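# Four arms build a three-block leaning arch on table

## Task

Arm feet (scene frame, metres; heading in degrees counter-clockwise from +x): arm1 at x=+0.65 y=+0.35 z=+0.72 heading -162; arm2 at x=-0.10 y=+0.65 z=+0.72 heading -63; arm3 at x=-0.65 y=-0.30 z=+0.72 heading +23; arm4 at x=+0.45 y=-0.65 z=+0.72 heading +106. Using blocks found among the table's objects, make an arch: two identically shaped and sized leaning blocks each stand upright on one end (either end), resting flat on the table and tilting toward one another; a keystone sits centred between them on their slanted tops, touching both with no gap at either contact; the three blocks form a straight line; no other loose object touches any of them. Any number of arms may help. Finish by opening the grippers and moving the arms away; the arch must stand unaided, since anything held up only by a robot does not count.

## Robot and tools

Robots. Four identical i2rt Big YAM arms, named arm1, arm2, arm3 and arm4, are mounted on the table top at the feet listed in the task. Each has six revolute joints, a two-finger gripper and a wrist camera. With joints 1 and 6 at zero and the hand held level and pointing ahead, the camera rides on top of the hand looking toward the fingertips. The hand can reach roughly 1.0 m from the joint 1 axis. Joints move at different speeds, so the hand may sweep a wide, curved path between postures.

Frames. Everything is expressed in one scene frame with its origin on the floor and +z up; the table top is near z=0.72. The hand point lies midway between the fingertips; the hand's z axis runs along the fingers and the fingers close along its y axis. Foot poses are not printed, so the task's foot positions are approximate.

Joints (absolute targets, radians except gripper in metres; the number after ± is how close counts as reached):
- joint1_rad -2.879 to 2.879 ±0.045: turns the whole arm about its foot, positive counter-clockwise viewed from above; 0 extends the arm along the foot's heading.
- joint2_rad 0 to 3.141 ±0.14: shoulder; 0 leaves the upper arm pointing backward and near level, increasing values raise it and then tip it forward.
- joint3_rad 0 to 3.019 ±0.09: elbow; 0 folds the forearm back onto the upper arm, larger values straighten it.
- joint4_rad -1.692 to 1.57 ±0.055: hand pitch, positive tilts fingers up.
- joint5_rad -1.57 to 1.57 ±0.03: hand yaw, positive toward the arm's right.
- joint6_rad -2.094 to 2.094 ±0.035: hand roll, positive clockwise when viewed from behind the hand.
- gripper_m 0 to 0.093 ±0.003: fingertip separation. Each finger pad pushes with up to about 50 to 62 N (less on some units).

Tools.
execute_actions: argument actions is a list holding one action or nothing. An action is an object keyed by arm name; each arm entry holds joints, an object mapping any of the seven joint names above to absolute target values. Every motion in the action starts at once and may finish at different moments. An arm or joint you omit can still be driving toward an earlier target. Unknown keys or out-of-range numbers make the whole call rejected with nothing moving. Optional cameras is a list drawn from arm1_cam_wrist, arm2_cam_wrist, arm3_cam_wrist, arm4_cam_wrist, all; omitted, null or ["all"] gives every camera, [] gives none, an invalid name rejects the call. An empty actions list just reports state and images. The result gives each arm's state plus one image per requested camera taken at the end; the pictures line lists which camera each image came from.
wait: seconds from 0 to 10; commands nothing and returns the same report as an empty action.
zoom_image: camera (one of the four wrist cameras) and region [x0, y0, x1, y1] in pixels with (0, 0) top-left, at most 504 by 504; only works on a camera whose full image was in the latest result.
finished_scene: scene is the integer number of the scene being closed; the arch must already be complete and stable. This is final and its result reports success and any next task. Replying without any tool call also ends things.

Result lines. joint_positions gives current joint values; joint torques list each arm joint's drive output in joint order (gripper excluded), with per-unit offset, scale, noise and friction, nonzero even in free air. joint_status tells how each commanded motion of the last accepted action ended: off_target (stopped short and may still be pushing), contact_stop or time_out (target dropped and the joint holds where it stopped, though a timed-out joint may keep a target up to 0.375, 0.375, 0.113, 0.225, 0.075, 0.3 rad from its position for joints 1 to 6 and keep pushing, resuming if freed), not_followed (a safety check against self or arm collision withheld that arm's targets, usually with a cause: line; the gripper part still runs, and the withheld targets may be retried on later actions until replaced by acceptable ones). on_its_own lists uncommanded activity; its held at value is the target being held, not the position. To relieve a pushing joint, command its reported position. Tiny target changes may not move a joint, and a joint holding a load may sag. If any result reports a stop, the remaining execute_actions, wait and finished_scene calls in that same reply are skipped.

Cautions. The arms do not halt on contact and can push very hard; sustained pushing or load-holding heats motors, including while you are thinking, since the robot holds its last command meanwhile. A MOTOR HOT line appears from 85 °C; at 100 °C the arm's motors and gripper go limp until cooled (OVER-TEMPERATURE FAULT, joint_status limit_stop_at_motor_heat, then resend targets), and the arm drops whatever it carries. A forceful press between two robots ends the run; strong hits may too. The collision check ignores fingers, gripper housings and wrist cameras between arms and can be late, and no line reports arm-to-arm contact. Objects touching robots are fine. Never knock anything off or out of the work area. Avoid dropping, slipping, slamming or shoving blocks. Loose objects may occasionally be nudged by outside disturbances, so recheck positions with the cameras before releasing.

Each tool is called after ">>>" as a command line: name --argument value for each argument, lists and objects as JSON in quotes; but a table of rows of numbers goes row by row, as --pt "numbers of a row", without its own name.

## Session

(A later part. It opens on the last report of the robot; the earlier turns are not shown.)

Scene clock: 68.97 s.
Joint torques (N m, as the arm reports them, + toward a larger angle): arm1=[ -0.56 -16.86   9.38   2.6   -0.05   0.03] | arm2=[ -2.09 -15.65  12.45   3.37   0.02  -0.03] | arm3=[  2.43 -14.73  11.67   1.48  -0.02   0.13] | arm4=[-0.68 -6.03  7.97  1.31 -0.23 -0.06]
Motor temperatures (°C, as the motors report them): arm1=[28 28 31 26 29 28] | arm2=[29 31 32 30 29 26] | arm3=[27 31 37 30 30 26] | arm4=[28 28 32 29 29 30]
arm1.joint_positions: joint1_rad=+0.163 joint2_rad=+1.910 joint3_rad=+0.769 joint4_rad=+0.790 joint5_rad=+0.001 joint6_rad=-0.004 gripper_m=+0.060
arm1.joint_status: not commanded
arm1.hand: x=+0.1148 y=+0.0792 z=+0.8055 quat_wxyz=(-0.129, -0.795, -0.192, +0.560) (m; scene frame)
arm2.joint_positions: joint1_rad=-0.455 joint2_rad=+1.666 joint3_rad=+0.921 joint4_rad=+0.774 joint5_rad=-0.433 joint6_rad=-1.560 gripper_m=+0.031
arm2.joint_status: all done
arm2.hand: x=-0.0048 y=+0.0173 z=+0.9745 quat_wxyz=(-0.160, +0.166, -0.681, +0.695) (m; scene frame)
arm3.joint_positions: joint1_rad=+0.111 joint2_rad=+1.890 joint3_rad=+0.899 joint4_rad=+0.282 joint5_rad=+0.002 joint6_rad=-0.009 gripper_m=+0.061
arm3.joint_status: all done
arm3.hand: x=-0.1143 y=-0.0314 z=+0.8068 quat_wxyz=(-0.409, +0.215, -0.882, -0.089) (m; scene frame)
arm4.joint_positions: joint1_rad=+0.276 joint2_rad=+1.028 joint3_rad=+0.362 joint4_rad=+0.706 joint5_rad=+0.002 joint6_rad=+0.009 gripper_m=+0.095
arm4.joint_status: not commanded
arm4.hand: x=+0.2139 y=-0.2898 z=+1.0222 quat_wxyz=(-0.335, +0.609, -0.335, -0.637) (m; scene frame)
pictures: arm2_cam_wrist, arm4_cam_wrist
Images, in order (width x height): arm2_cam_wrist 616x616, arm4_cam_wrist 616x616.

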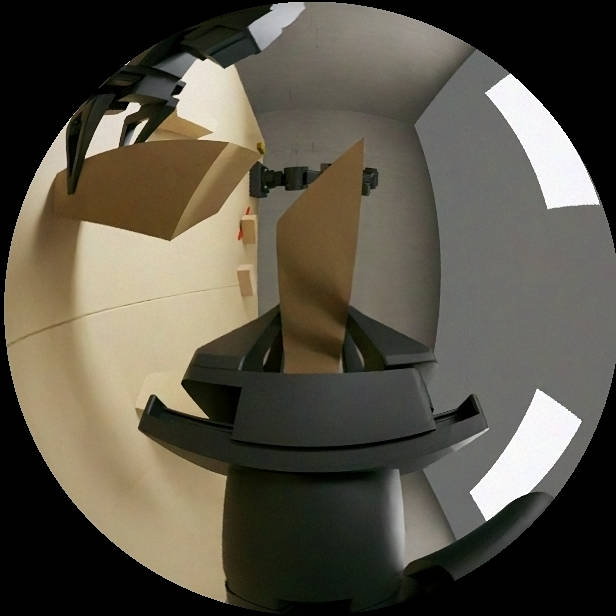

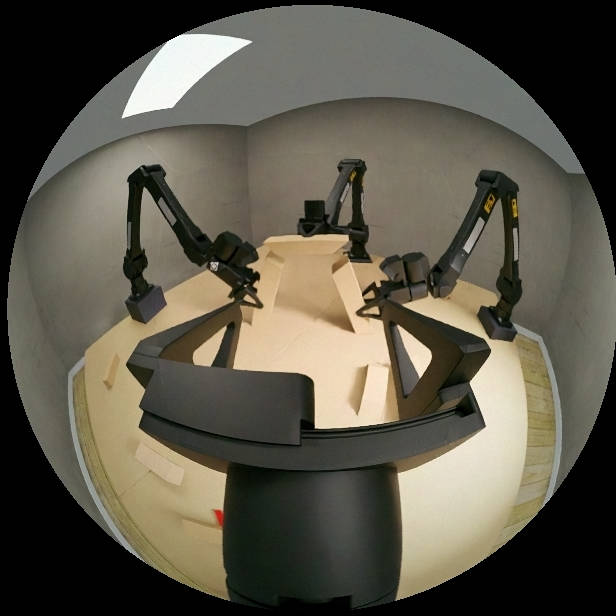

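>>> execute_actions --actions '[{"arm2":{"joints":{"joint2_rad":1.715}}}]' --cameras '["arm2_cam_wrist","arm4_cam_wrist"]'

>>> zoom_image --camera "arm4_cam_wrist" --region '[230,210,390,340]'

Scene clock: 69.90 s.
Joint torques (N m, as the arm reports them, + toward a larger angle): arm1=[ -0.72 -16.72   9.38   2.57  -0.05   0.02] | arm2=[ -2.32 -15.76  12.24   3.31   0.    -0.02] | arm3=[  2.78 -15.27  11.58   1.3    0.     0.1 ] | arm4=[-0.89 -5.37  7.78  1.35 -0.26 -0.05]
Motor temperatures (°C, as the motors report them): arm1=[28 28 31 26 29 28] | arm2=[29 31 32 30 29 26] | arm3=[27 31 37 30 30 26] | arm4=[28 28 32 29 29 30]
arm1.joint_positions: joint1_rad=+0.163 joint2_rad=+1.910 joint3_rad=+0.769 joint4_rad=+0.790 joint5_rad=+0.001 joint6_rad=-0.004 gripper_m=+0.060
arm1.joint_status: not commanded
arm1.hand: x=+0.1148 y=+0.0792 z=+0.8055 quat_wxyz=(-0.129, -0.795, -0.192, +0.560) (m; scene frame)
arm2.joint_positions: joint1_rad=-0.455 joint2_rad=+1.705 joint3_rad=+0.921 joint4_rad=+0.775 joint5_rad=-0.433 joint6_rad=-1.560 gripper_m=+0.031
arm2.joint_status: all done
arm2.hand: x=-0.0050 y=+0.0133 z=+0.9507 quat_wxyz=(-0.163, +0.163, -0.695, +0.681) (m; scene frame)
arm3.joint_positions: joint1_rad=+0.111 joint2_rad=+1.890 joint3_rad=+0.899 joint4_rad=+0.282 joint5_rad=+0.002 joint6_rad=-0.009 gripper_m=+0.061
arm3.joint_status: not commanded
arm3.hand: x=-0.1143 y=-0.0314 z=+0.8068 quat_wxyz=(-0.409, +0.215, -0.882, -0.089) (m; scene frame)
arm4.joint_positions: joint1_rad=+0.276 joint2_rad=+1.028 joint3_rad=+0.362 joint4_rad=+0.706 joint5_rad=+0.002 joint6_rad=+0.009 gripper_m=+0.095
arm4.joint_status: not commanded
arm4.hand: x=+0.2139 y=-0.2898 z=+1.0222 quat_wxyz=(-0.335, +0.609, -0.335, -0.637) (m; scene frame)
pictures: arm2_cam_wrist, arm4_cam_wrist
Images, in order (width x height): arm2_cam_wrist 616x616, arm4_cam_wrist 616x616.

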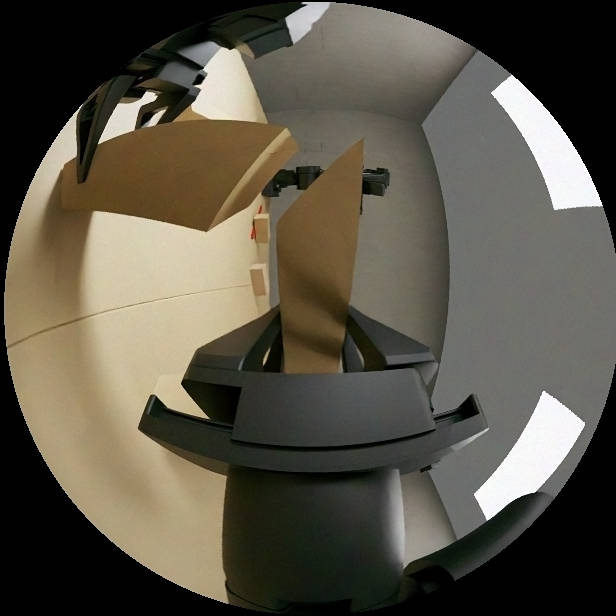

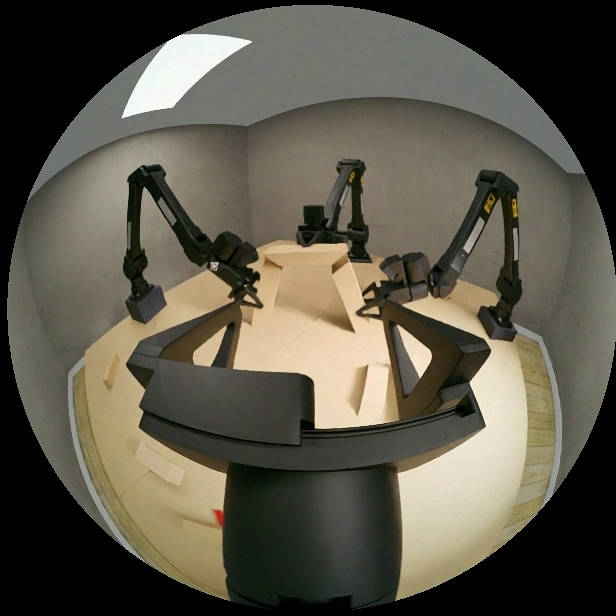

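Region (230, 210, 390, 340) of arm4_cam_wrist's 616x616 image, scaled by 3.150, with more detail than that image has; it fills the top 410 rows of this view, and the rest is white.

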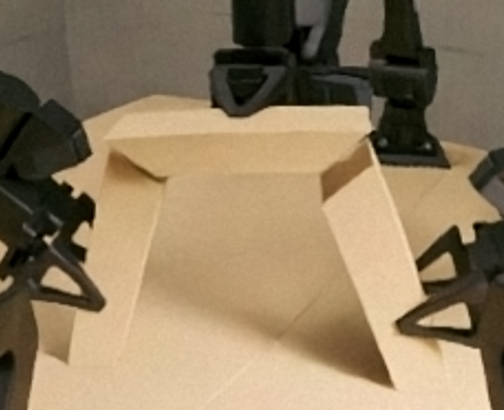

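>>> execute_actions --actions '[{"arm2":{"joints":{"joint1_rad":-0.438,"joint2_rad":1.735}}}]' --cameras '["arm2_cam_wrist","arm4_cam_wrist"]'

>>> zoom_image --camera "arm4_cam_wrist" --region '[230,210,390,340]'

Scene clock: 70.77 s.
Joint torques (N m, as the arm reports them, + toward a larger angle): arm1=[ -0.56 -16.65   9.37   2.56  -0.05   0.02] | arm2=[ -0.94 -15.54  12.04   3.3    0.    -0.03] | arm3=[  3.43 -14.64  11.52   1.44   0.     0.12] | arm4=[-1.4  -5.67  7.87  1.38 -0.25 -0.05]
Motor temperatures (°C, as the motors report them): arm1=[28 28 31 26 29 28] | arm2=[29 31 32 30 29 26] | arm3=[27 31 37 30 30 26] | arm4=[28 28 32 29 29 30]
arm1.joint_positions: joint1_rad=+0.163 joint2_rad=+1.910 joint3_rad=+0.769 joint4_rad=+0.790 joint5_rad=+0.001 joint6_rad=-0.004 gripper_m=+0.060
arm1.joint_status: not commanded
arm1.hand: x=+0.1148 y=+0.0792 z=+0.8055 quat_wxyz=(-0.129, -0.795, -0.192, +0.560) (m; scene frame)
arm2.joint_positions: joint1_rad=-0.446 joint2_rad=+1.719 joint3_rad=+0.921 joint4_rad=+0.775 joint5_rad=-0.433 joint6_rad=-1.560 gripper_m=+0.031
arm2.joint_status: all done
arm2.hand: x=+0.0003 y=+0.0129 z=+0.9421 quat_wxyz=(-0.167, +0.165, -0.699, +0.676) (m; scene frame)
arm3.joint_positions: joint1_rad=+0.111 joint2_rad=+1.890 joint3_rad=+0.899 joint4_rad=+0.282 joint5_rad=+0.002 joint6_rad=-0.009 gripper_m=+0.061
arm3.joint_status: not commanded
arm3.hand: x=-0.1143 y=-0.0314 z=+0.8068 quat_wxyz=(-0.409, +0.215, -0.882, -0.089) (m; scene frame)
arm4.joint_positions: joint1_rad=+0.276 joint2_rad=+1.028 joint3_rad=+0.362 joint4_rad=+0.706 joint5_rad=+0.002 joint6_rad=+0.009 gripper_m=+0.095
arm4.joint_status: not commanded
arm4.hand: x=+0.2139 y=-0.2898 z=+1.0222 quat_wxyz=(-0.335, +0.609, -0.335, -0.637) (m; scene frame)
pictures: arm2_cam_wrist, arm4_cam_wrist
Images, in order (width x height): arm2_cam_wrist 616x616, arm4_cam_wrist 616x616.

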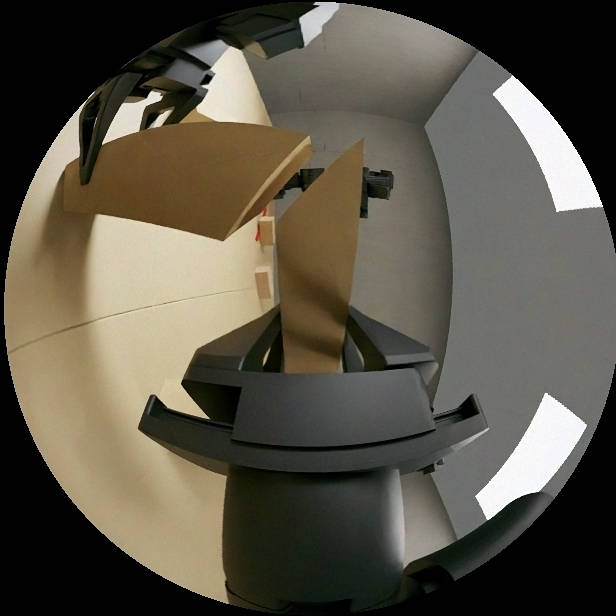

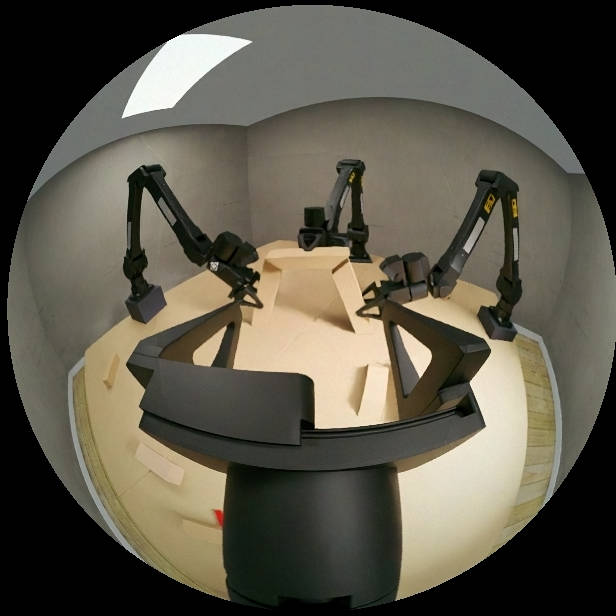

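Region (230, 210, 390, 340) of arm4_cam_wrist's 616x616 image, scaled by 3.150, with more detail than that image has; it fills the top 410 rows of this view, and the rest is white.

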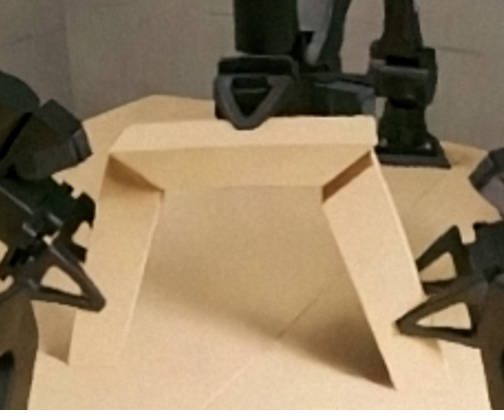

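>>> execute_actions --actions '[{"arm2":{"joints":{"joint2_rad":1.75}}}]' --cameras '["arm2_cam_wrist","arm4_cam_wrist"]'

>>> zoom_image --camera "arm4_cam_wrist" --region '[230,210,390,340]'

Scene clock: 71.60 s.
Joint torques (N m, as the arm reports them, + toward a larger angle): arm1=[ -0.5  -16.5    9.36   2.59  -0.06   0.03] | arm2=[ -0.79 -15.54  11.98   3.33  -0.01  -0.03] | arm3=[  2.46 -14.7   11.74   1.51  -0.03   0.07] | arm4=[-0.21 -5.31  7.9   1.39 -0.23 -0.05]
Motor temperatures (°C, as the motors report them): arm1=[28 28 31 26 29 28] | arm2=[29 31 32 30 29 26] | arm3=[27 31 37 30 30 26] | arm4=[28 28 32 29 29 30]
arm1.joint_positions: joint1_rad=+0.163 joint2_rad=+1.910 joint3_rad=+0.769 joint4_rad=+0.790 joint5_rad=+0.001 joint6_rad=-0.004 gripper_m=+0.060
arm1.joint_status: not commanded
arm1.hand: x=+0.1148 y=+0.0792 z=+0.8055 quat_wxyz=(-0.129, -0.795, -0.192, +0.560) (m; scene frame)
arm2.joint_positions: joint1_rad=-0.446 joint2_rad=+1.734 joint3_rad=+0.921 joint4_rad=+0.775 joint5_rad=-0.433 joint6_rad=-1.560 gripper_m=+0.031
arm2.joint_status: all done
arm2.hand: x=+0.0002 y=+0.0117 z=+0.9329 quat_wxyz=(-0.168, +0.163, -0.704, +0.671) (m; scene frame)
arm3.joint_positions: joint1_rad=+0.111 joint2_rad=+1.890 joint3_rad=+0.899 joint4_rad=+0.282 joint5_rad=+0.002 joint6_rad=-0.009 gripper_m=+0.061
arm3.joint_status: not commanded
arm3.hand: x=-0.1143 y=-0.0314 z=+0.8068 quat_wxyz=(-0.409, +0.215, -0.882, -0.089) (m; scene frame)
arm4.joint_positions: joint1_rad=+0.276 joint2_rad=+1.028 joint3_rad=+0.362 joint4_rad=+0.706 joint5_rad=+0.002 joint6_rad=+0.009 gripper_m=+0.095
arm4.joint_status: not commanded
arm4.hand: x=+0.2139 y=-0.2898 z=+1.0222 quat_wxyz=(-0.335, +0.609, -0.335, -0.637) (m; scene frame)
pictures: arm2_cam_wrist, arm4_cam_wrist
Images, in order (width x height): arm2_cam_wrist 616x616, arm4_cam_wrist 616x616.

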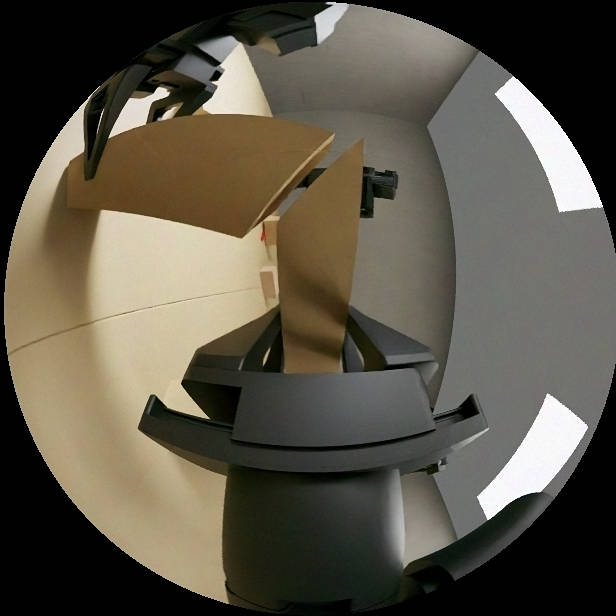

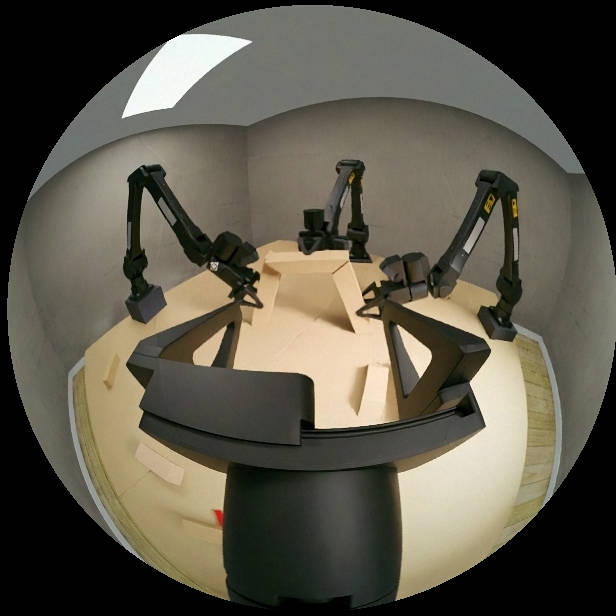

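Region (230, 210, 390, 340) of arm4_cam_wrist's 616x616 image, scaled by 3.150, with more detail than that image has; it fills the top 410 rows of this view, and the rest is white.

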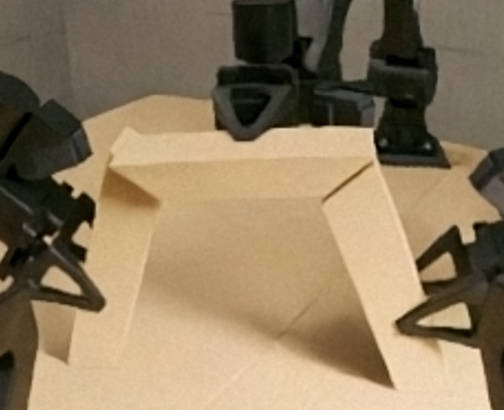

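>>> execute_actions --actions '[{"arm2":{"joints":{"joint1_rad":-0.435,"joint2_rad":1.765}}}]' --cameras '["arm2_cam_wrist","arm4_cam_wrist"]'

>>> zoom_image --camera "arm4_cam_wrist" --region '[250,230,370,300]'

Scene clock: 72.43 s.
Joint torques (N m, as the arm reports them, + toward a larger angle): arm1=[ -0.69 -16.77   9.38   2.57  -0.06   0.02] | arm2=[ -0.79 -14.88  11.97   3.25   0.     0.03] | arm3=[  2.29 -15.13  11.59   1.46  -0.03   0.12] | arm4=[-0.78 -5.32  7.8   1.4  -0.25 -0.04]
Motor temperatures (°C, as the motors report them): arm1=[28 28 31 26 29 28] | arm2=[29 31 32 30 29 26] | arm3=[27 31 37 30 30 26] | arm4=[28 28 32 29 29 30]
arm1.joint_positions: joint1_rad=+0.163 joint2_rad=+1.910 joint3_rad=+0.769 joint4_rad=+0.790 joint5_rad=+0.001 joint6_rad=-0.004 gripper_m=+0.060
arm1.joint_status: not commanded
arm1.hand: x=+0.1148 y=+0.0792 z=+0.8055 quat_wxyz=(-0.129, -0.795, -0.192, +0.560) (m; scene frame)
arm2.joint_positions: joint1_rad=-0.443 joint2_rad=+1.741 joint3_rad=+0.921 joint4_rad=+0.777 joint5_rad=-0.433 joint6_rad=-1.565 gripper_m=+0.031
arm2.joint_status: all done
arm2.hand: x=+0.0022 y=+0.0115 z=+0.9289 quat_wxyz=(-0.167, +0.166, -0.705, +0.669) (m; scene frame)
arm3.joint_positions: joint1_rad=+0.111 joint2_rad=+1.890 joint3_rad=+0.899 joint4_rad=+0.282 joint5_rad=+0.002 joint6_rad=-0.009 gripper_m=+0.061
arm3.joint_status: not commanded
arm3.hand: x=-0.1143 y=-0.0314 z=+0.8068 quat_wxyz=(-0.409, +0.215, -0.882, -0.089) (m; scene frame)
arm4.joint_positions: joint1_rad=+0.276 joint2_rad=+1.028 joint3_rad=+0.362 joint4_rad=+0.706 joint5_rad=+0.002 joint6_rad=+0.009 gripper_m=+0.095
arm4.joint_status: not commanded
arm4.hand: x=+0.2139 y=-0.2898 z=+1.0222 quat_wxyz=(-0.335, +0.609, -0.335, -0.637) (m; scene frame)
pictures: arm2_cam_wrist, arm4_cam_wrist
Images, in order (width x height): arm2_cam_wrist 616x616, arm4_cam_wrist 616x616.

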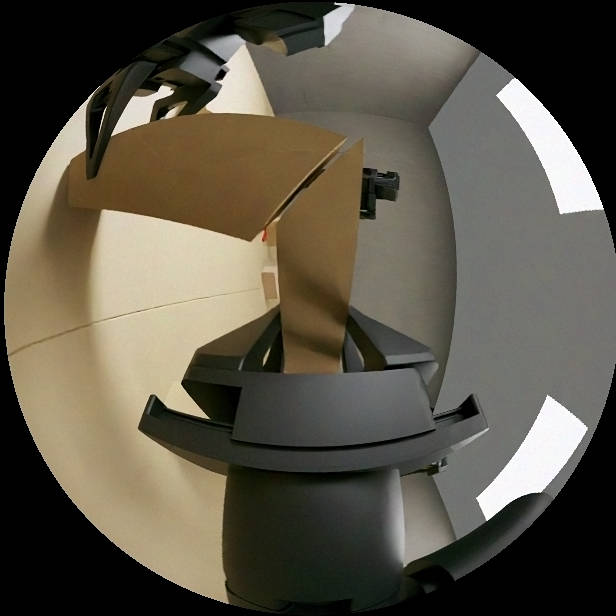

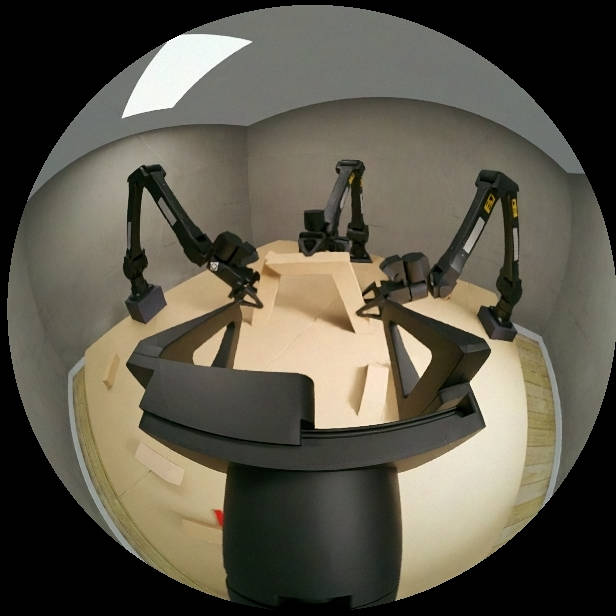

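Region (250, 230, 370, 300) of arm4_cam_wrist's 616x616 image, scaled by 4.200, with more detail than that image has; it fills the top 294 rows of this view, and the rest is white.

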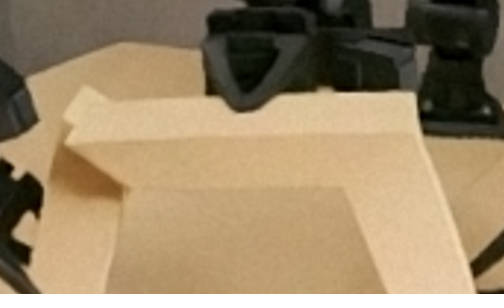

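>>> execute_actions --actions '[{"arm2":{"joints":{"gripper_m":0.075}}}]' --cameras '["arm4_cam_wrist"]'

>>> execute_actions --actions '[{"arm2":{"joints":{"joint2_rad":1.6,"joint3_rad":0.69,"joint4_rad":0.93}}}]' --cameras '["arm4_cam_wrist","arm2_cam_wrist"]'

>>> zoom_image --camera "arm4_cam_wrist" --region '[240,220,380,340]'

Scene clock: 73.33 s.
Joint torques (N m, as the arm reports them, + toward a larger angle): arm1=[ -0.61 -16.72   9.4    2.55  -0.05   0.03] | arm2=[ -0.9  -14.95  11.37   2.97  -0.01   0.05] | arm3=[  2.83 -15.38  11.73   1.6   -0.01   0.05] | arm4=[-0.76 -5.46  7.87  1.33 -0.21 -0.03]
Motor temperatures (°C, as the motors report them): arm1=[28 28 31 26 29 28] | arm2=[29 31 32 30 29 26] | arm3=[27 31 37 30 30 26] | arm4=[28 28 32 29 29 30]
arm1.joint_positions: joint1_rad=+0.163 joint2_rad=+1.910 joint3_rad=+0.769 joint4_rad=+0.790 joint5_rad=+0.001 joint6_rad=-0.004 gripper_m=+0.060
arm1.joint_status: not commanded
arm1.hand: x=+0.1148 y=+0.0792 z=+0.8055 quat_wxyz=(-0.129, -0.795, -0.192, +0.560) (m; scene frame)
arm2.joint_positions: joint1_rad=-0.443 joint2_rad=+1.741 joint3_rad=+0.929 joint4_rad=+0.784 joint5_rad=-0.433 joint6_rad=-1.566 gripper_m=+0.075
arm2.joint_status: all done
arm2.hand: x=+0.0023 y=+0.0089 z=+0.9347 quat_wxyz=(-0.166, +0.167, -0.700, +0.675) (m; scene frame)
arm3.joint_positions: joint1_rad=+0.111 joint2_rad=+1.890 joint3_rad=+0.899 joint4_rad=+0.281 joint5_rad=+0.002 joint6_rad=-0.009 gripper_m=+0.061
arm3.joint_status: not commanded
arm3.hand: x=-0.1144 y=-0.0315 z=+0.8067 quat_wxyz=(-0.409, +0.215, -0.883, -0.089) (m; scene frame)
arm4.joint_positions: joint1_rad=+0.276 joint2_rad=+1.028 joint3_rad=+0.362 joint4_rad=+0.706 joint5_rad=+0.002 joint6_rad=+0.009 gripper_m=+0.095
arm4.joint_status: not commanded
arm4.hand: x=+0.2139 y=-0.2898 z=+1.0222 quat_wxyz=(-0.335, +0.609, -0.335, -0.637) (m; scene frame)
pictures: arm4_cam_wrist
Images, in order (width x height): arm4_cam_wrist 616x616.

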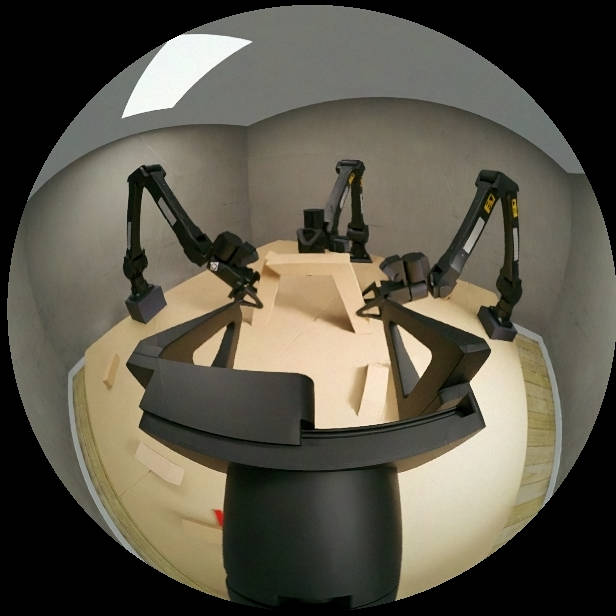

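Scene clock: 74.37 s.
Joint torques (N m, as the arm reports them, + toward a larger angle): arm1=[ -0.57 -16.63   9.38   2.57  -0.05   0.02] | arm2=[ -0.77 -13.06   7.59   2.81  -0.06   0.04] | arm3=[  2.75 -14.08  11.73   1.52  -0.04   0.11] | arm4=[-0.8  -5.8   7.94  1.34 -0.24 -0.05]
Motor temperatures (°C, as the motors report them): arm1=[28 28 31 26 29 28] | arm2=[29 31 32 30 29 26] | arm3=[27 31 37 30 30 26] | arm4=[28 28 32 29 29 30]
arm1.joint_positions: joint1_rad=+0.163 joint2_rad=+1.910 joint3_rad=+0.769 joint4_rad=+0.790 joint5_rad=+0.001 joint6_rad=-0.003 gripper_m=+0.060
arm1.joint_status: not commanded
arm1.hand: x=+0.1148 y=+0.0792 z=+0.8055 quat_wxyz=(-0.129, -0.795, -0.192, +0.560) (m; scene frame)
arm2.joint_positions: joint1_rad=-0.443 joint2_rad=+1.595 joint3_rad=+0.689 joint4_rad=+0.916 joint5_rad=-0.431 joint6_rad=-1.566 gripper_m=+0.075
arm2.joint_status: all done
arm2.hand: x=-0.0014 y=+0.0899 z=+0.9354 quat_wxyz=(-0.163, +0.169, -0.687, +0.688) (m; scene frame)
arm3.joint_positions: joint1_rad=+0.111 joint2_rad=+1.890 joint3_rad=+0.899 joint4_rad=+0.281 joint5_rad=+0.002 joint6_rad=-0.008 gripper_m=+0.061
arm3.joint_status: not commanded
arm3.hand: x=-0.1144 y=-0.0315 z=+0.8067 quat_wxyz=(-0.409, +0.214, -0.883, -0.090) (m; scene frame)
arm4.joint_positions: joint1_rad=+0.276 joint2_rad=+1.028 joint3_rad=+0.362 joint4_rad=+0.706 joint5_rad=+0.002 joint6_rad=+0.009 gripper_m=+0.095
arm4.joint_status: not commanded
arm4.hand: x=+0.2139 y=-0.2898 z=+1.0222 quat_wxyz=(-0.335, +0.609, -0.335, -0.637) (m; scene frame)
pictures: arm2_cam_wrist, arm4_cam_wrist
Images, in order (width x height): arm2_cam_wrist 616x616, arm4_cam_wrist 616x616.

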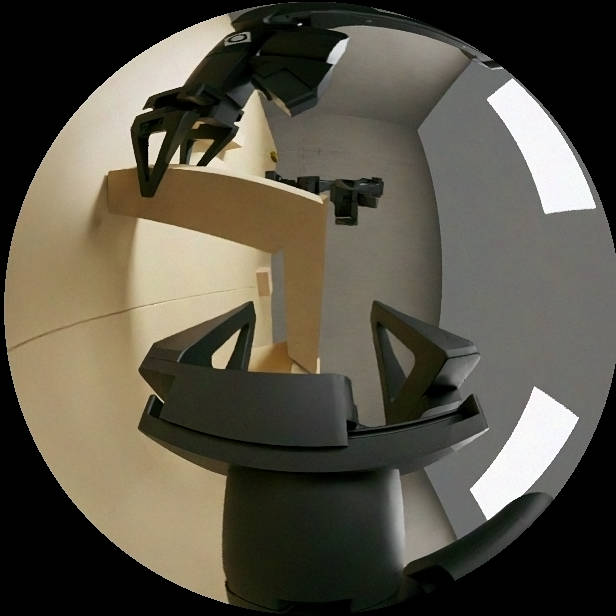

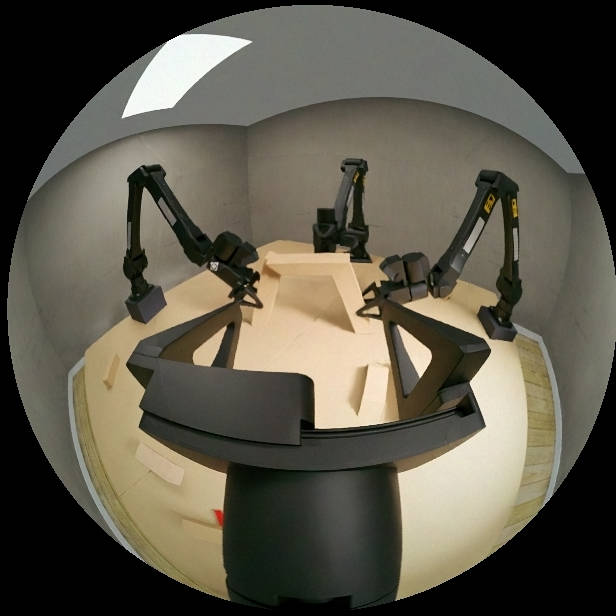

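Region (240, 220, 380, 340) of arm4_cam_wrist's 616x616 image, scaled by 3.600, with more detail than that image has; it fills the top 432 rows of this view, and the rest is white.

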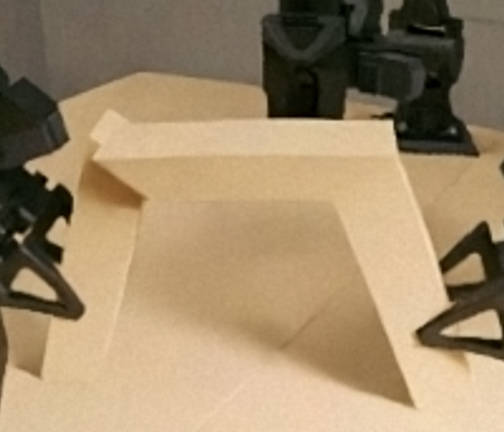

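>>> execute_actions --actions '[{"arm2":{"joints":{"joint2_rad":1.2,"joint3_rad":0.9}}}]' --cameras '[]'

>>> execute_actions --actions '[{"arm2":{"joints":{"joint1_rad":-0.445,"joint2_rad":1.95,"joint3_rad":2.35,"joint4_rad":-1.69,"joint5_rad":0,"joint6_rad":-2.02,"gripper_m":0.093}}}]' --cameras '["arm2_cam_wrist","arm4_cam_wrist"]'

Scene clock: 76.07 s.
Joint torques (N m, as the arm reports them, + toward a larger angle): arm1=[ -0.61 -16.74   9.4    2.55  -0.06   0.02] | arm2=[-0.81 -8.03 11.26  1.53  0.22  0.02] | arm3=[  2.73 -14.78  11.82   1.41   0.03   0.06] | arm4=[-1.07 -5.83  7.9   1.51 -0.27 -0.04]
Motor temperatures (°C, as the motors report them): arm1=[28 28 31 26 29 28] | arm2=[29 31 32 30 29 26] | arm3=[27 31 37 30 30 26] | arm4=[28 28 32 29 29 30]
arm1.joint_positions: joint1_rad=+0.163 joint2_rad=+1.910 joint3_rad=+0.769 joint4_rad=+0.790 joint5_rad=+0.001 joint6_rad=-0.003 gripper_m=+0.060
arm1.joint_status: not commanded
arm1.hand: x=+0.1148 y=+0.0792 z=+0.8055 quat_wxyz=(-0.129, -0.795, -0.192, +0.560) (m; scene frame)
arm2.joint_positions: joint1_rad=-0.443 joint2_rad=+1.184 joint3_rad=+0.888 joint4_rad=+0.932 joint5_rad=-0.431 joint6_rad=-1.566 gripper_m=+0.075
arm2.joint_status: all done
arm2.hand: x=-0.0003 y=+0.1606 z=+1.2585 quat_wxyz=(-0.115, +0.205, -0.439, +0.867) (m; scene frame)
arm3.joint_positions: joint1_rad=+0.111 joint2_rad=+1.890 joint3_rad=+0.899 joint4_rad=+0.281 joint5_rad=+0.002 joint6_rad=-0.008 gripper_m=+0.061
arm3.joint_status: not commanded
arm3.hand: x=-0.1144 y=-0.0315 z=+0.8067 quat_wxyz=(-0.409, +0.214, -0.883, -0.090) (m; scene frame)
arm4.joint_positions: joint1_rad=+0.276 joint2_rad=+1.028 joint3_rad=+0.362 joint4_rad=+0.706 joint5_rad=+0.002 joint6_rad=+0.009 gripper_m=+0.095
arm4.joint_status: not commanded
arm4.hand: x=+0.2139 y=-0.2898 z=+1.0222 quat_wxyz=(-0.335, +0.609, -0.335, -0.637) (m; scene frame)
pictures: none
No camera images: the call's "cameras" was empty. Leave "cameras" out to get every camera's image.

Scene clock: 78.33 s.
Joint torques (N m, as the arm reports them, + toward a larger angle): arm1=[ -0.51 -16.66   9.39   2.58  -0.04   0.03] | arm2=[ -1.99 -21.16  12.2    0.5   -0.05  -0.11] | arm3=[  2.52 -15.01  11.7    1.36  -0.01   0.14] | arm4=[-0.95 -5.    7.88  1.26 -0.27 -0.05]
Motor temperatures (°C, as the motors report them): arm1=[28 28 31 26 29 28] | arm2=[29 31 32 30 29 26] | arm3=[27 31 37 30 30 26] | arm4=[28 28 32 29 29 30]
arm1.joint_positions: joint1_rad=+0.163 joint2_rad=+1.910 joint3_rad=+0.769 joint4_rad=+0.790 joint5_rad=+0.001 joint6_rad=-0.003 gripper_m=+0.060
arm1.joint_status: not commanded
arm1.hand: x=+0.1148 y=+0.0792 z=+0.8055 quat_wxyz=(-0.129, -0.795, -0.192, +0.560) (m; scene frame)
arm2.joint_positions: joint1_rad=-0.443 joint2_rad=+1.935 joint3_rad=+2.317 joint4_rad=-1.680 joint5_rad=-0.003 joint6_rad=-2.009 gripper_m=+0.093
arm2.joint_status: all done
arm2.hand: x=-0.0673 y=+0.0102 z=+1.0928 quat_wxyz=(+0.031, +0.237, -0.962, +0.130) (m; scene frame)
arm3.joint_positions: joint1_rad=+0.111 joint2_rad=+1.890 joint3_rad=+0.899 joint4_rad=+0.281 joint5_rad=+0.002 joint6_rad=-0.008 gripper_m=+0.061
arm3.joint_status: not commanded
arm3.hand: x=-0.1144 y=-0.0315 z=+0.8067 quat_wxyz=(-0.409, +0.214, -0.883, -0.090) (m; scene frame)
arm4.joint_positions: joint1_rad=+0.276 joint2_rad=+1.028 joint3_rad=+0.362 joint4_rad=+0.706 joint5_rad=+0.002 joint6_rad=+0.009 gripper_m=+0.095
arm4.joint_status: not commanded
arm4.hand: x=+0.2139 y=-0.2898 z=+1.0222 quat_wxyz=(-0.335, +0.609, -0.335, -0.637) (m; scene frame)
pictures: arm2_cam_wrist, arm4_cam_wrist
Images, in order (width x height): arm2_cam_wrist 616x616, arm4_cam_wrist 616x616.

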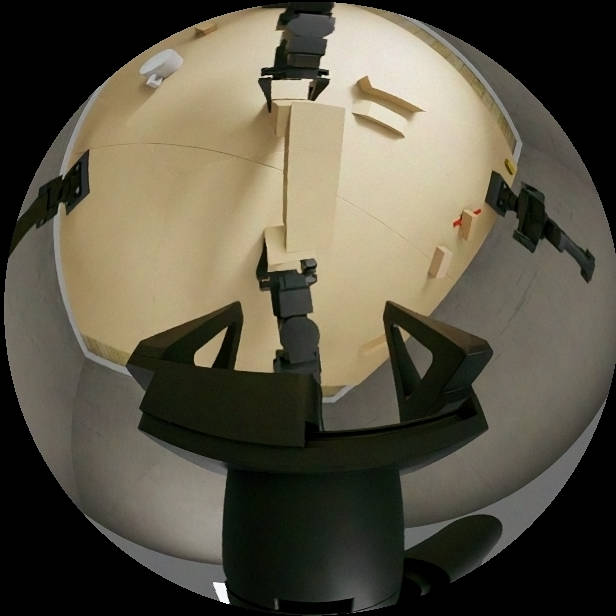

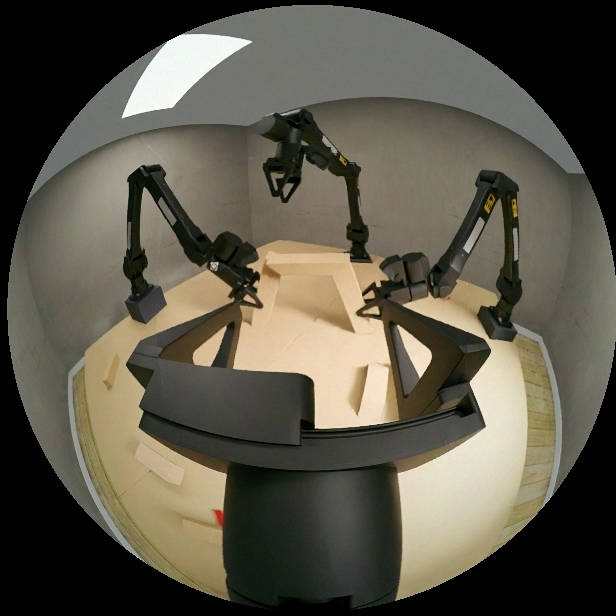

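>>> zoom_image --camera "arm2_cam_wrist" --region '[230,60,400,300]'

Region (230, 60, 400, 300) of arm2_cam_wrist's 616x616 image, scaled by 2.100, with more detail than that image has; it fills the left 357 columns of this view, and the rest is white.

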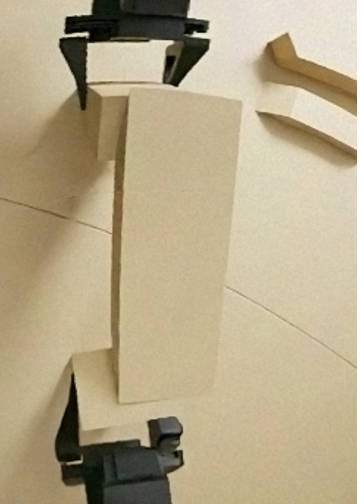

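>>> execute_actions --actions '[{"arm2":{"joints":{"joint2_rad":2.11,"joint3_rad":2.33}}}]' --cameras '["arm2_cam_wrist","arm4_cam_wrist"]'

Scene clock: 80.10 s.
Joint torques (N m, as the arm reports them, + toward a larger angle): arm1=[ -0.52 -16.78   9.39   2.57  -0.06   0.02] | arm2=[ -2.11 -25.69  10.62   0.16  -0.05  -0.12] | arm3=[  1.8  -14.74  11.68   1.51  -0.03   0.1 ] | arm4=[-1.06 -5.55  7.95  1.14 -0.24 -0.04]
Motor temperatures (°C, as the motors report them): arm1=[28 29 31 26 29 28] | arm2=[29 31 32 30 29 26] | arm3=[27 31 37 30 30 26] | arm4=[28 28 32 29 29 30]
arm1.joint_positions: joint1_rad=+0.163 joint2_rad=+1.910 joint3_rad=+0.769 joint4_rad=+0.790 joint5_rad=+0.001 joint6_rad=-0.003 gripper_m=+0.060
arm1.joint_status: not commanded
arm1.hand: x=+0.1148 y=+0.0792 z=+0.8055 quat_wxyz=(-0.129, -0.795, -0.192, +0.560) (m; scene frame)
arm2.joint_positions: joint1_rad=-0.443 joint2_rad=+2.116 joint3_rad=+2.317 joint4_rad=-1.681 joint5_rad=-0.003 joint6_rad=-2.009 gripper_m=+0.093
arm2.joint_status: all done
arm2.hand: x=-0.0674 y=-0.0212 z=+0.9777 quat_wxyz=(+0.013, +0.238, -0.970, +0.042) (m; scene frame)
arm3.joint_positions: joint1_rad=+0.111 joint2_rad=+1.890 joint3_rad=+0.899 joint4_rad=+0.281 joint5_rad=+0.002 joint6_rad=-0.008 gripper_m=+0.061
arm3.joint_status: not commanded
arm3.hand: x=-0.1144 y=-0.0315 z=+0.8067 quat_wxyz=(-0.409, +0.214, -0.883, -0.090) (m; scene frame)
arm4.joint_positions: joint1_rad=+0.276 joint2_rad=+1.028 joint3_rad=+0.362 joint4_rad=+0.706 joint5_rad=+0.002 joint6_rad=+0.009 gripper_m=+0.095
arm4.joint_status: not commanded
arm4.hand: x=+0.2139 y=-0.2898 z=+1.0222 quat_wxyz=(-0.335, +0.609, -0.335, -0.637) (m; scene frame)
pictures: arm2_cam_wrist, arm4_cam_wrist
Images, in order (width x height): arm2_cam_wrist 616x616, arm4_cam_wrist 616x616.

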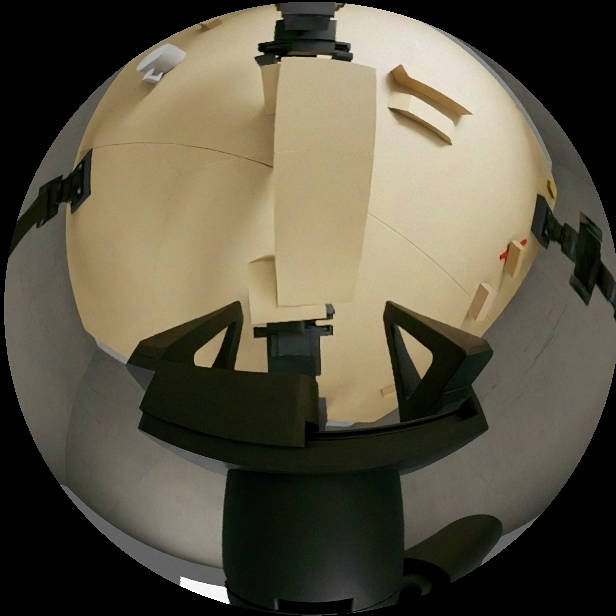

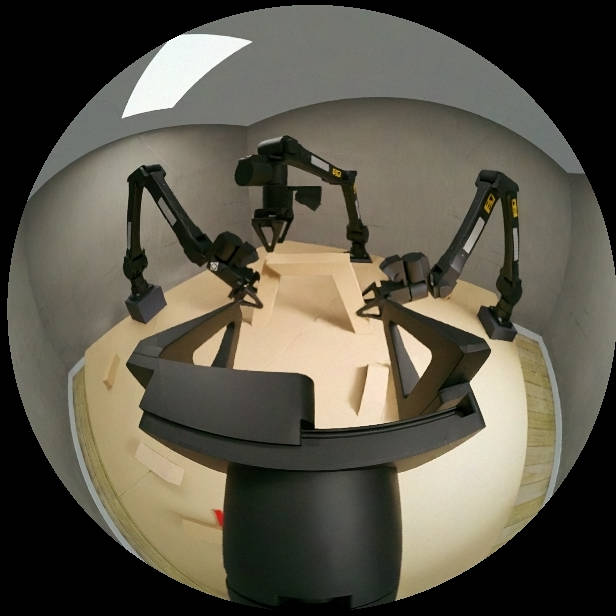

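>>> execute_actions --actions '[{"arm2":{"joints":{"joint2_rad":2.12,"joint3_rad":2.18,"joint4_rad":-1.58}}}]' --cameras '["arm2_cam_wrist","arm4_cam_wrist"]'

Scene clock: 81.17 s.
Joint torques (N m, as the arm reports them, + toward a larger angle): arm1=[ -0.64 -16.68   9.4    2.6   -0.06   0.02] | arm2=[ -1.96 -24.21   8.63   1.22  -0.15  -0.13] | arm3=[  2.77 -15.29  11.69   1.72  -0.17   0.24] | arm4=[-0.52 -5.61  7.87  1.36 -0.27 -0.07]
Motor temperatures (°C, as the motors report them): arm1=[28 29 31 26 29 28] | arm2=[29 31 32 30 29 26] | arm3=[27 31 37 30 30 26] | arm4=[28 28 32 29 29 30]
arm1.joint_positions: joint1_rad=+0.163 joint2_rad=+1.910 joint3_rad=+0.769 joint4_rad=+0.790 joint5_rad=+0.001 joint6_rad=-0.003 gripper_m=+0.060
arm1.joint_status: not commanded
arm1.hand: x=+0.1148 y=+0.0792 z=+0.8055 quat_wxyz=(-0.129, -0.795, -0.192, +0.560) (m; scene frame)
arm2.joint_positions: joint1_rad=-0.443 joint2_rad=+2.109 joint3_rad=+2.195 joint4_rad=-1.596 joint5_rad=-0.001 joint6_rad=-2.009 gripper_m=+0.093
arm2.joint_status: all done
arm2.hand: x=-0.0680 y=-0.0179 z=+0.9352 quat_wxyz=(+0.012, +0.239, -0.971, +0.026) (m; scene frame)
arm3.joint_positions: joint1_rad=+0.114 joint2_rad=+1.890 joint3_rad=+0.899 joint4_rad=+0.277 joint5_rad=+0.006 joint6_rad=-0.019 gripper_m=+0.061
arm3.joint_status: not commanded
arm3.hand: x=-0.1153 y=-0.0312 z=+0.8057 quat_wxyz=(-0.407, +0.220, -0.882, -0.085) (m; scene frame)
arm4.joint_positions: joint1_rad=+0.276 joint2_rad=+1.028 joint3_rad=+0.362 joint4_rad=+0.706 joint5_rad=+0.002 joint6_rad=+0.009 gripper_m=+0.095
arm4.joint_status: not commanded
arm4.hand: x=+0.2139 y=-0.2898 z=+1.0222 quat_wxyz=(-0.335, +0.609, -0.335, -0.637) (m; scene frame)
pictures: arm2_cam_wrist, arm4_cam_wrist
Images, in order (width x height): arm2_cam_wrist 616x616, arm4_cam_wrist 616x616.

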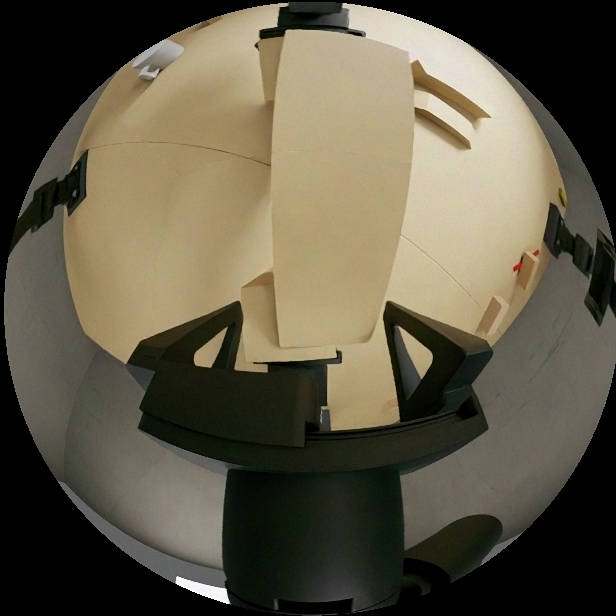

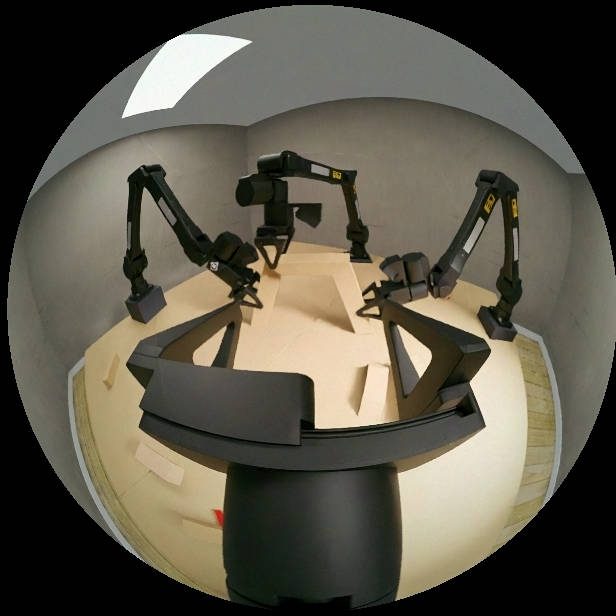

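>>> execute_actions --actions '[{"arm2":{"joints":{"joint2_rad":1.95}}}]' --cameras '[]'

>>> execute_actions --actions '[{"arm2":{"joints":{"joint2_rad":2.075,"joint3_rad":2.16,"joint4_rad":-1.6}}}]' --cameras '["arm2_cam_wrist","arm4_cam_wrist"]'

Scene clock: 82.70 s.
Joint torques (N m, as the arm reports them, + toward a larger angle): arm1=[ -0.63 -16.67   9.41   2.58  -0.05   0.02] | arm2=[ -1.92 -20.57  10.55   1.27  -0.15  -0.12] | arm3=[  2.05 -15.02  11.66   1.7   -0.14   0.14] | arm4=[-0.77 -5.73  7.86  1.27 -0.24 -0.05]
Motor temperatures (°C, as the motors report them): arm1=[28 29 31 26 29 28] | arm2=[29 31 32 30 29 26] | arm3=[27 31 37 30 30 26] | arm4=[28 28 32 29 29 30]
arm1.joint_positions: joint1_rad=+0.163 joint2_rad=+1.910 joint3_rad=+0.769 joint4_rad=+0.790 joint5_rad=+0.001 joint6_rad=-0.003 gripper_m=+0.060
arm1.joint_status: not commanded
arm1.hand: x=+0.1148 y=+0.0792 z=+0.8055 quat_wxyz=(-0.129, -0.795, -0.192, +0.560) (m; scene frame)
arm2.joint_positions: joint1_rad=-0.443 joint2_rad=+1.924 joint3_rad=+2.171 joint4_rad=-1.590 joint5_rad=-0.001 joint6_rad=-2.009 gripper_m=+0.093
arm2.joint_status: all done
arm2.hand: x=-0.0678 y=+0.0090 z=+1.0433 quat_wxyz=(+0.028, +0.238, -0.965, +0.108) (m; scene frame)
arm3.joint_positions: joint1_rad=+0.114 joint2_rad=+1.890 joint3_rad=+0.899 joint4_rad=+0.277 joint5_rad=+0.006 joint6_rad=-0.018 gripper_m=+0.061
arm3.joint_status: not commanded
arm3.hand: x=-0.1153 y=-0.0312 z=+0.8057 quat_wxyz=(-0.407, +0.219, -0.883, -0.086) (m; scene frame)
arm4.joint_positions: joint1_rad=+0.276 joint2_rad=+1.028 joint3_rad=+0.362 joint4_rad=+0.706 joint5_rad=+0.002 joint6_rad=+0.009 gripper_m=+0.095
arm4.joint_status: not commanded
arm4.hand: x=+0.2139 y=-0.2898 z=+1.0222 quat_wxyz=(-0.335, +0.609, -0.335, -0.637) (m; scene frame)
pictures: none
No camera images: the call's "cameras" was empty. Leave "cameras" out to get every camera's image.

Scene clock: 83.73 s.
Joint torques (N m, as the arm reports them, + toward a larger angle): arm1=[ -0.51 -16.65   9.38   2.56  -0.05   0.01] | arm2=[ -1.88 -23.61  10.5    0.07  -0.14  -0.12] | arm3=[  2.88 -14.91  11.56   1.83  -0.12   0.2 ] | arm4=[-0.51 -6.11  7.82  1.33 -0.28 -0.04]
Motor temperatures (°C, as the motors report them): arm1=[28 29 31 26 29 28] | arm2=[29 31 32 30 29 26] | arm3=[27 31 37 30 30 26] | arm4=[28 28 32 29 29 30]
arm1.joint_positions: joint1_rad=+0.163 joint2_rad=+1.910 joint3_rad=+0.769 joint4_rad=+0.790 joint5_rad=+0.001 joint6_rad=-0.003 gripper_m=+0.060
arm1.joint_status: not commanded
arm1.hand: x=+0.1149 y=+0.0792 z=+0.8055 quat_wxyz=(-0.130, -0.795, -0.192, +0.560) (m; scene frame)
arm2.joint_positions: joint1_rad=-0.443 joint2_rad=+2.069 joint3_rad=+2.152 joint4_rad=-1.591 joint5_rad=-0.001 joint6_rad=-2.009 gripper_m=+0.093
arm2.joint_status: all done
arm2.hand: x=-0.0684 y=-0.0067 z=+0.9440 quat_wxyz=(+0.012, +0.239, -0.971, +0.028) (m; scene frame)
arm3.joint_positions: joint1_rad=+0.114 joint2_rad=+1.890 joint3_rad=+0.899 joint4_rad=+0.277 joint5_rad=+0.005 joint6_rad=-0.017 gripper_m=+0.061
arm3.joint_status: not commanded
arm3.hand: x=-0.1154 y=-0.0310 z=+0.8057 quat_wxyz=(-0.407, +0.219, -0.883, -0.086) (m; scene frame)
arm4.joint_positions: joint1_rad=+0.276 joint2_rad=+1.028 joint3_rad=+0.362 joint4_rad=+0.706 joint5_rad=+0.002 joint6_rad=+0.009 gripper_m=+0.095
arm4.joint_status: not commanded
arm4.hand: x=+0.2139 y=-0.2898 z=+1.0222 quat_wxyz=(-0.335, +0.609, -0.335, -0.637) (m; scene frame)
pictures: arm2_cam_wrist, arm4_cam_wrist
Images, in order (width x height): arm2_cam_wrist 616x616, arm4_cam_wrist 616x616.

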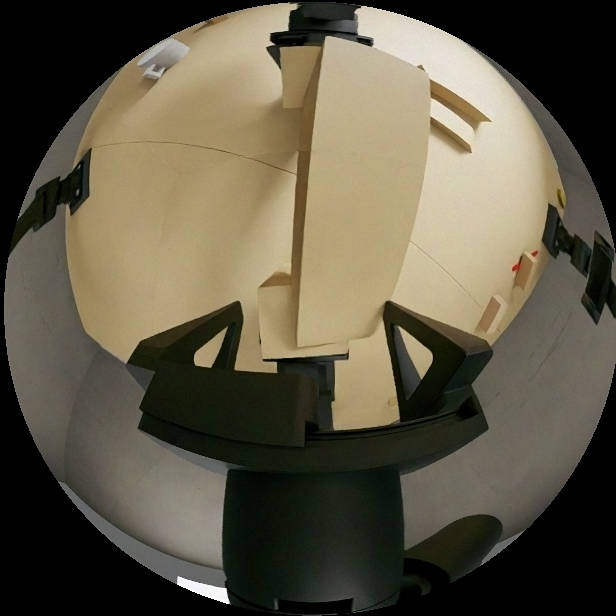

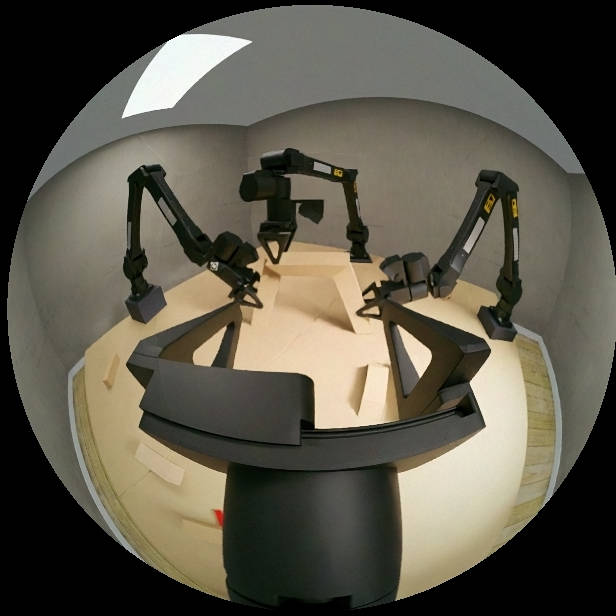

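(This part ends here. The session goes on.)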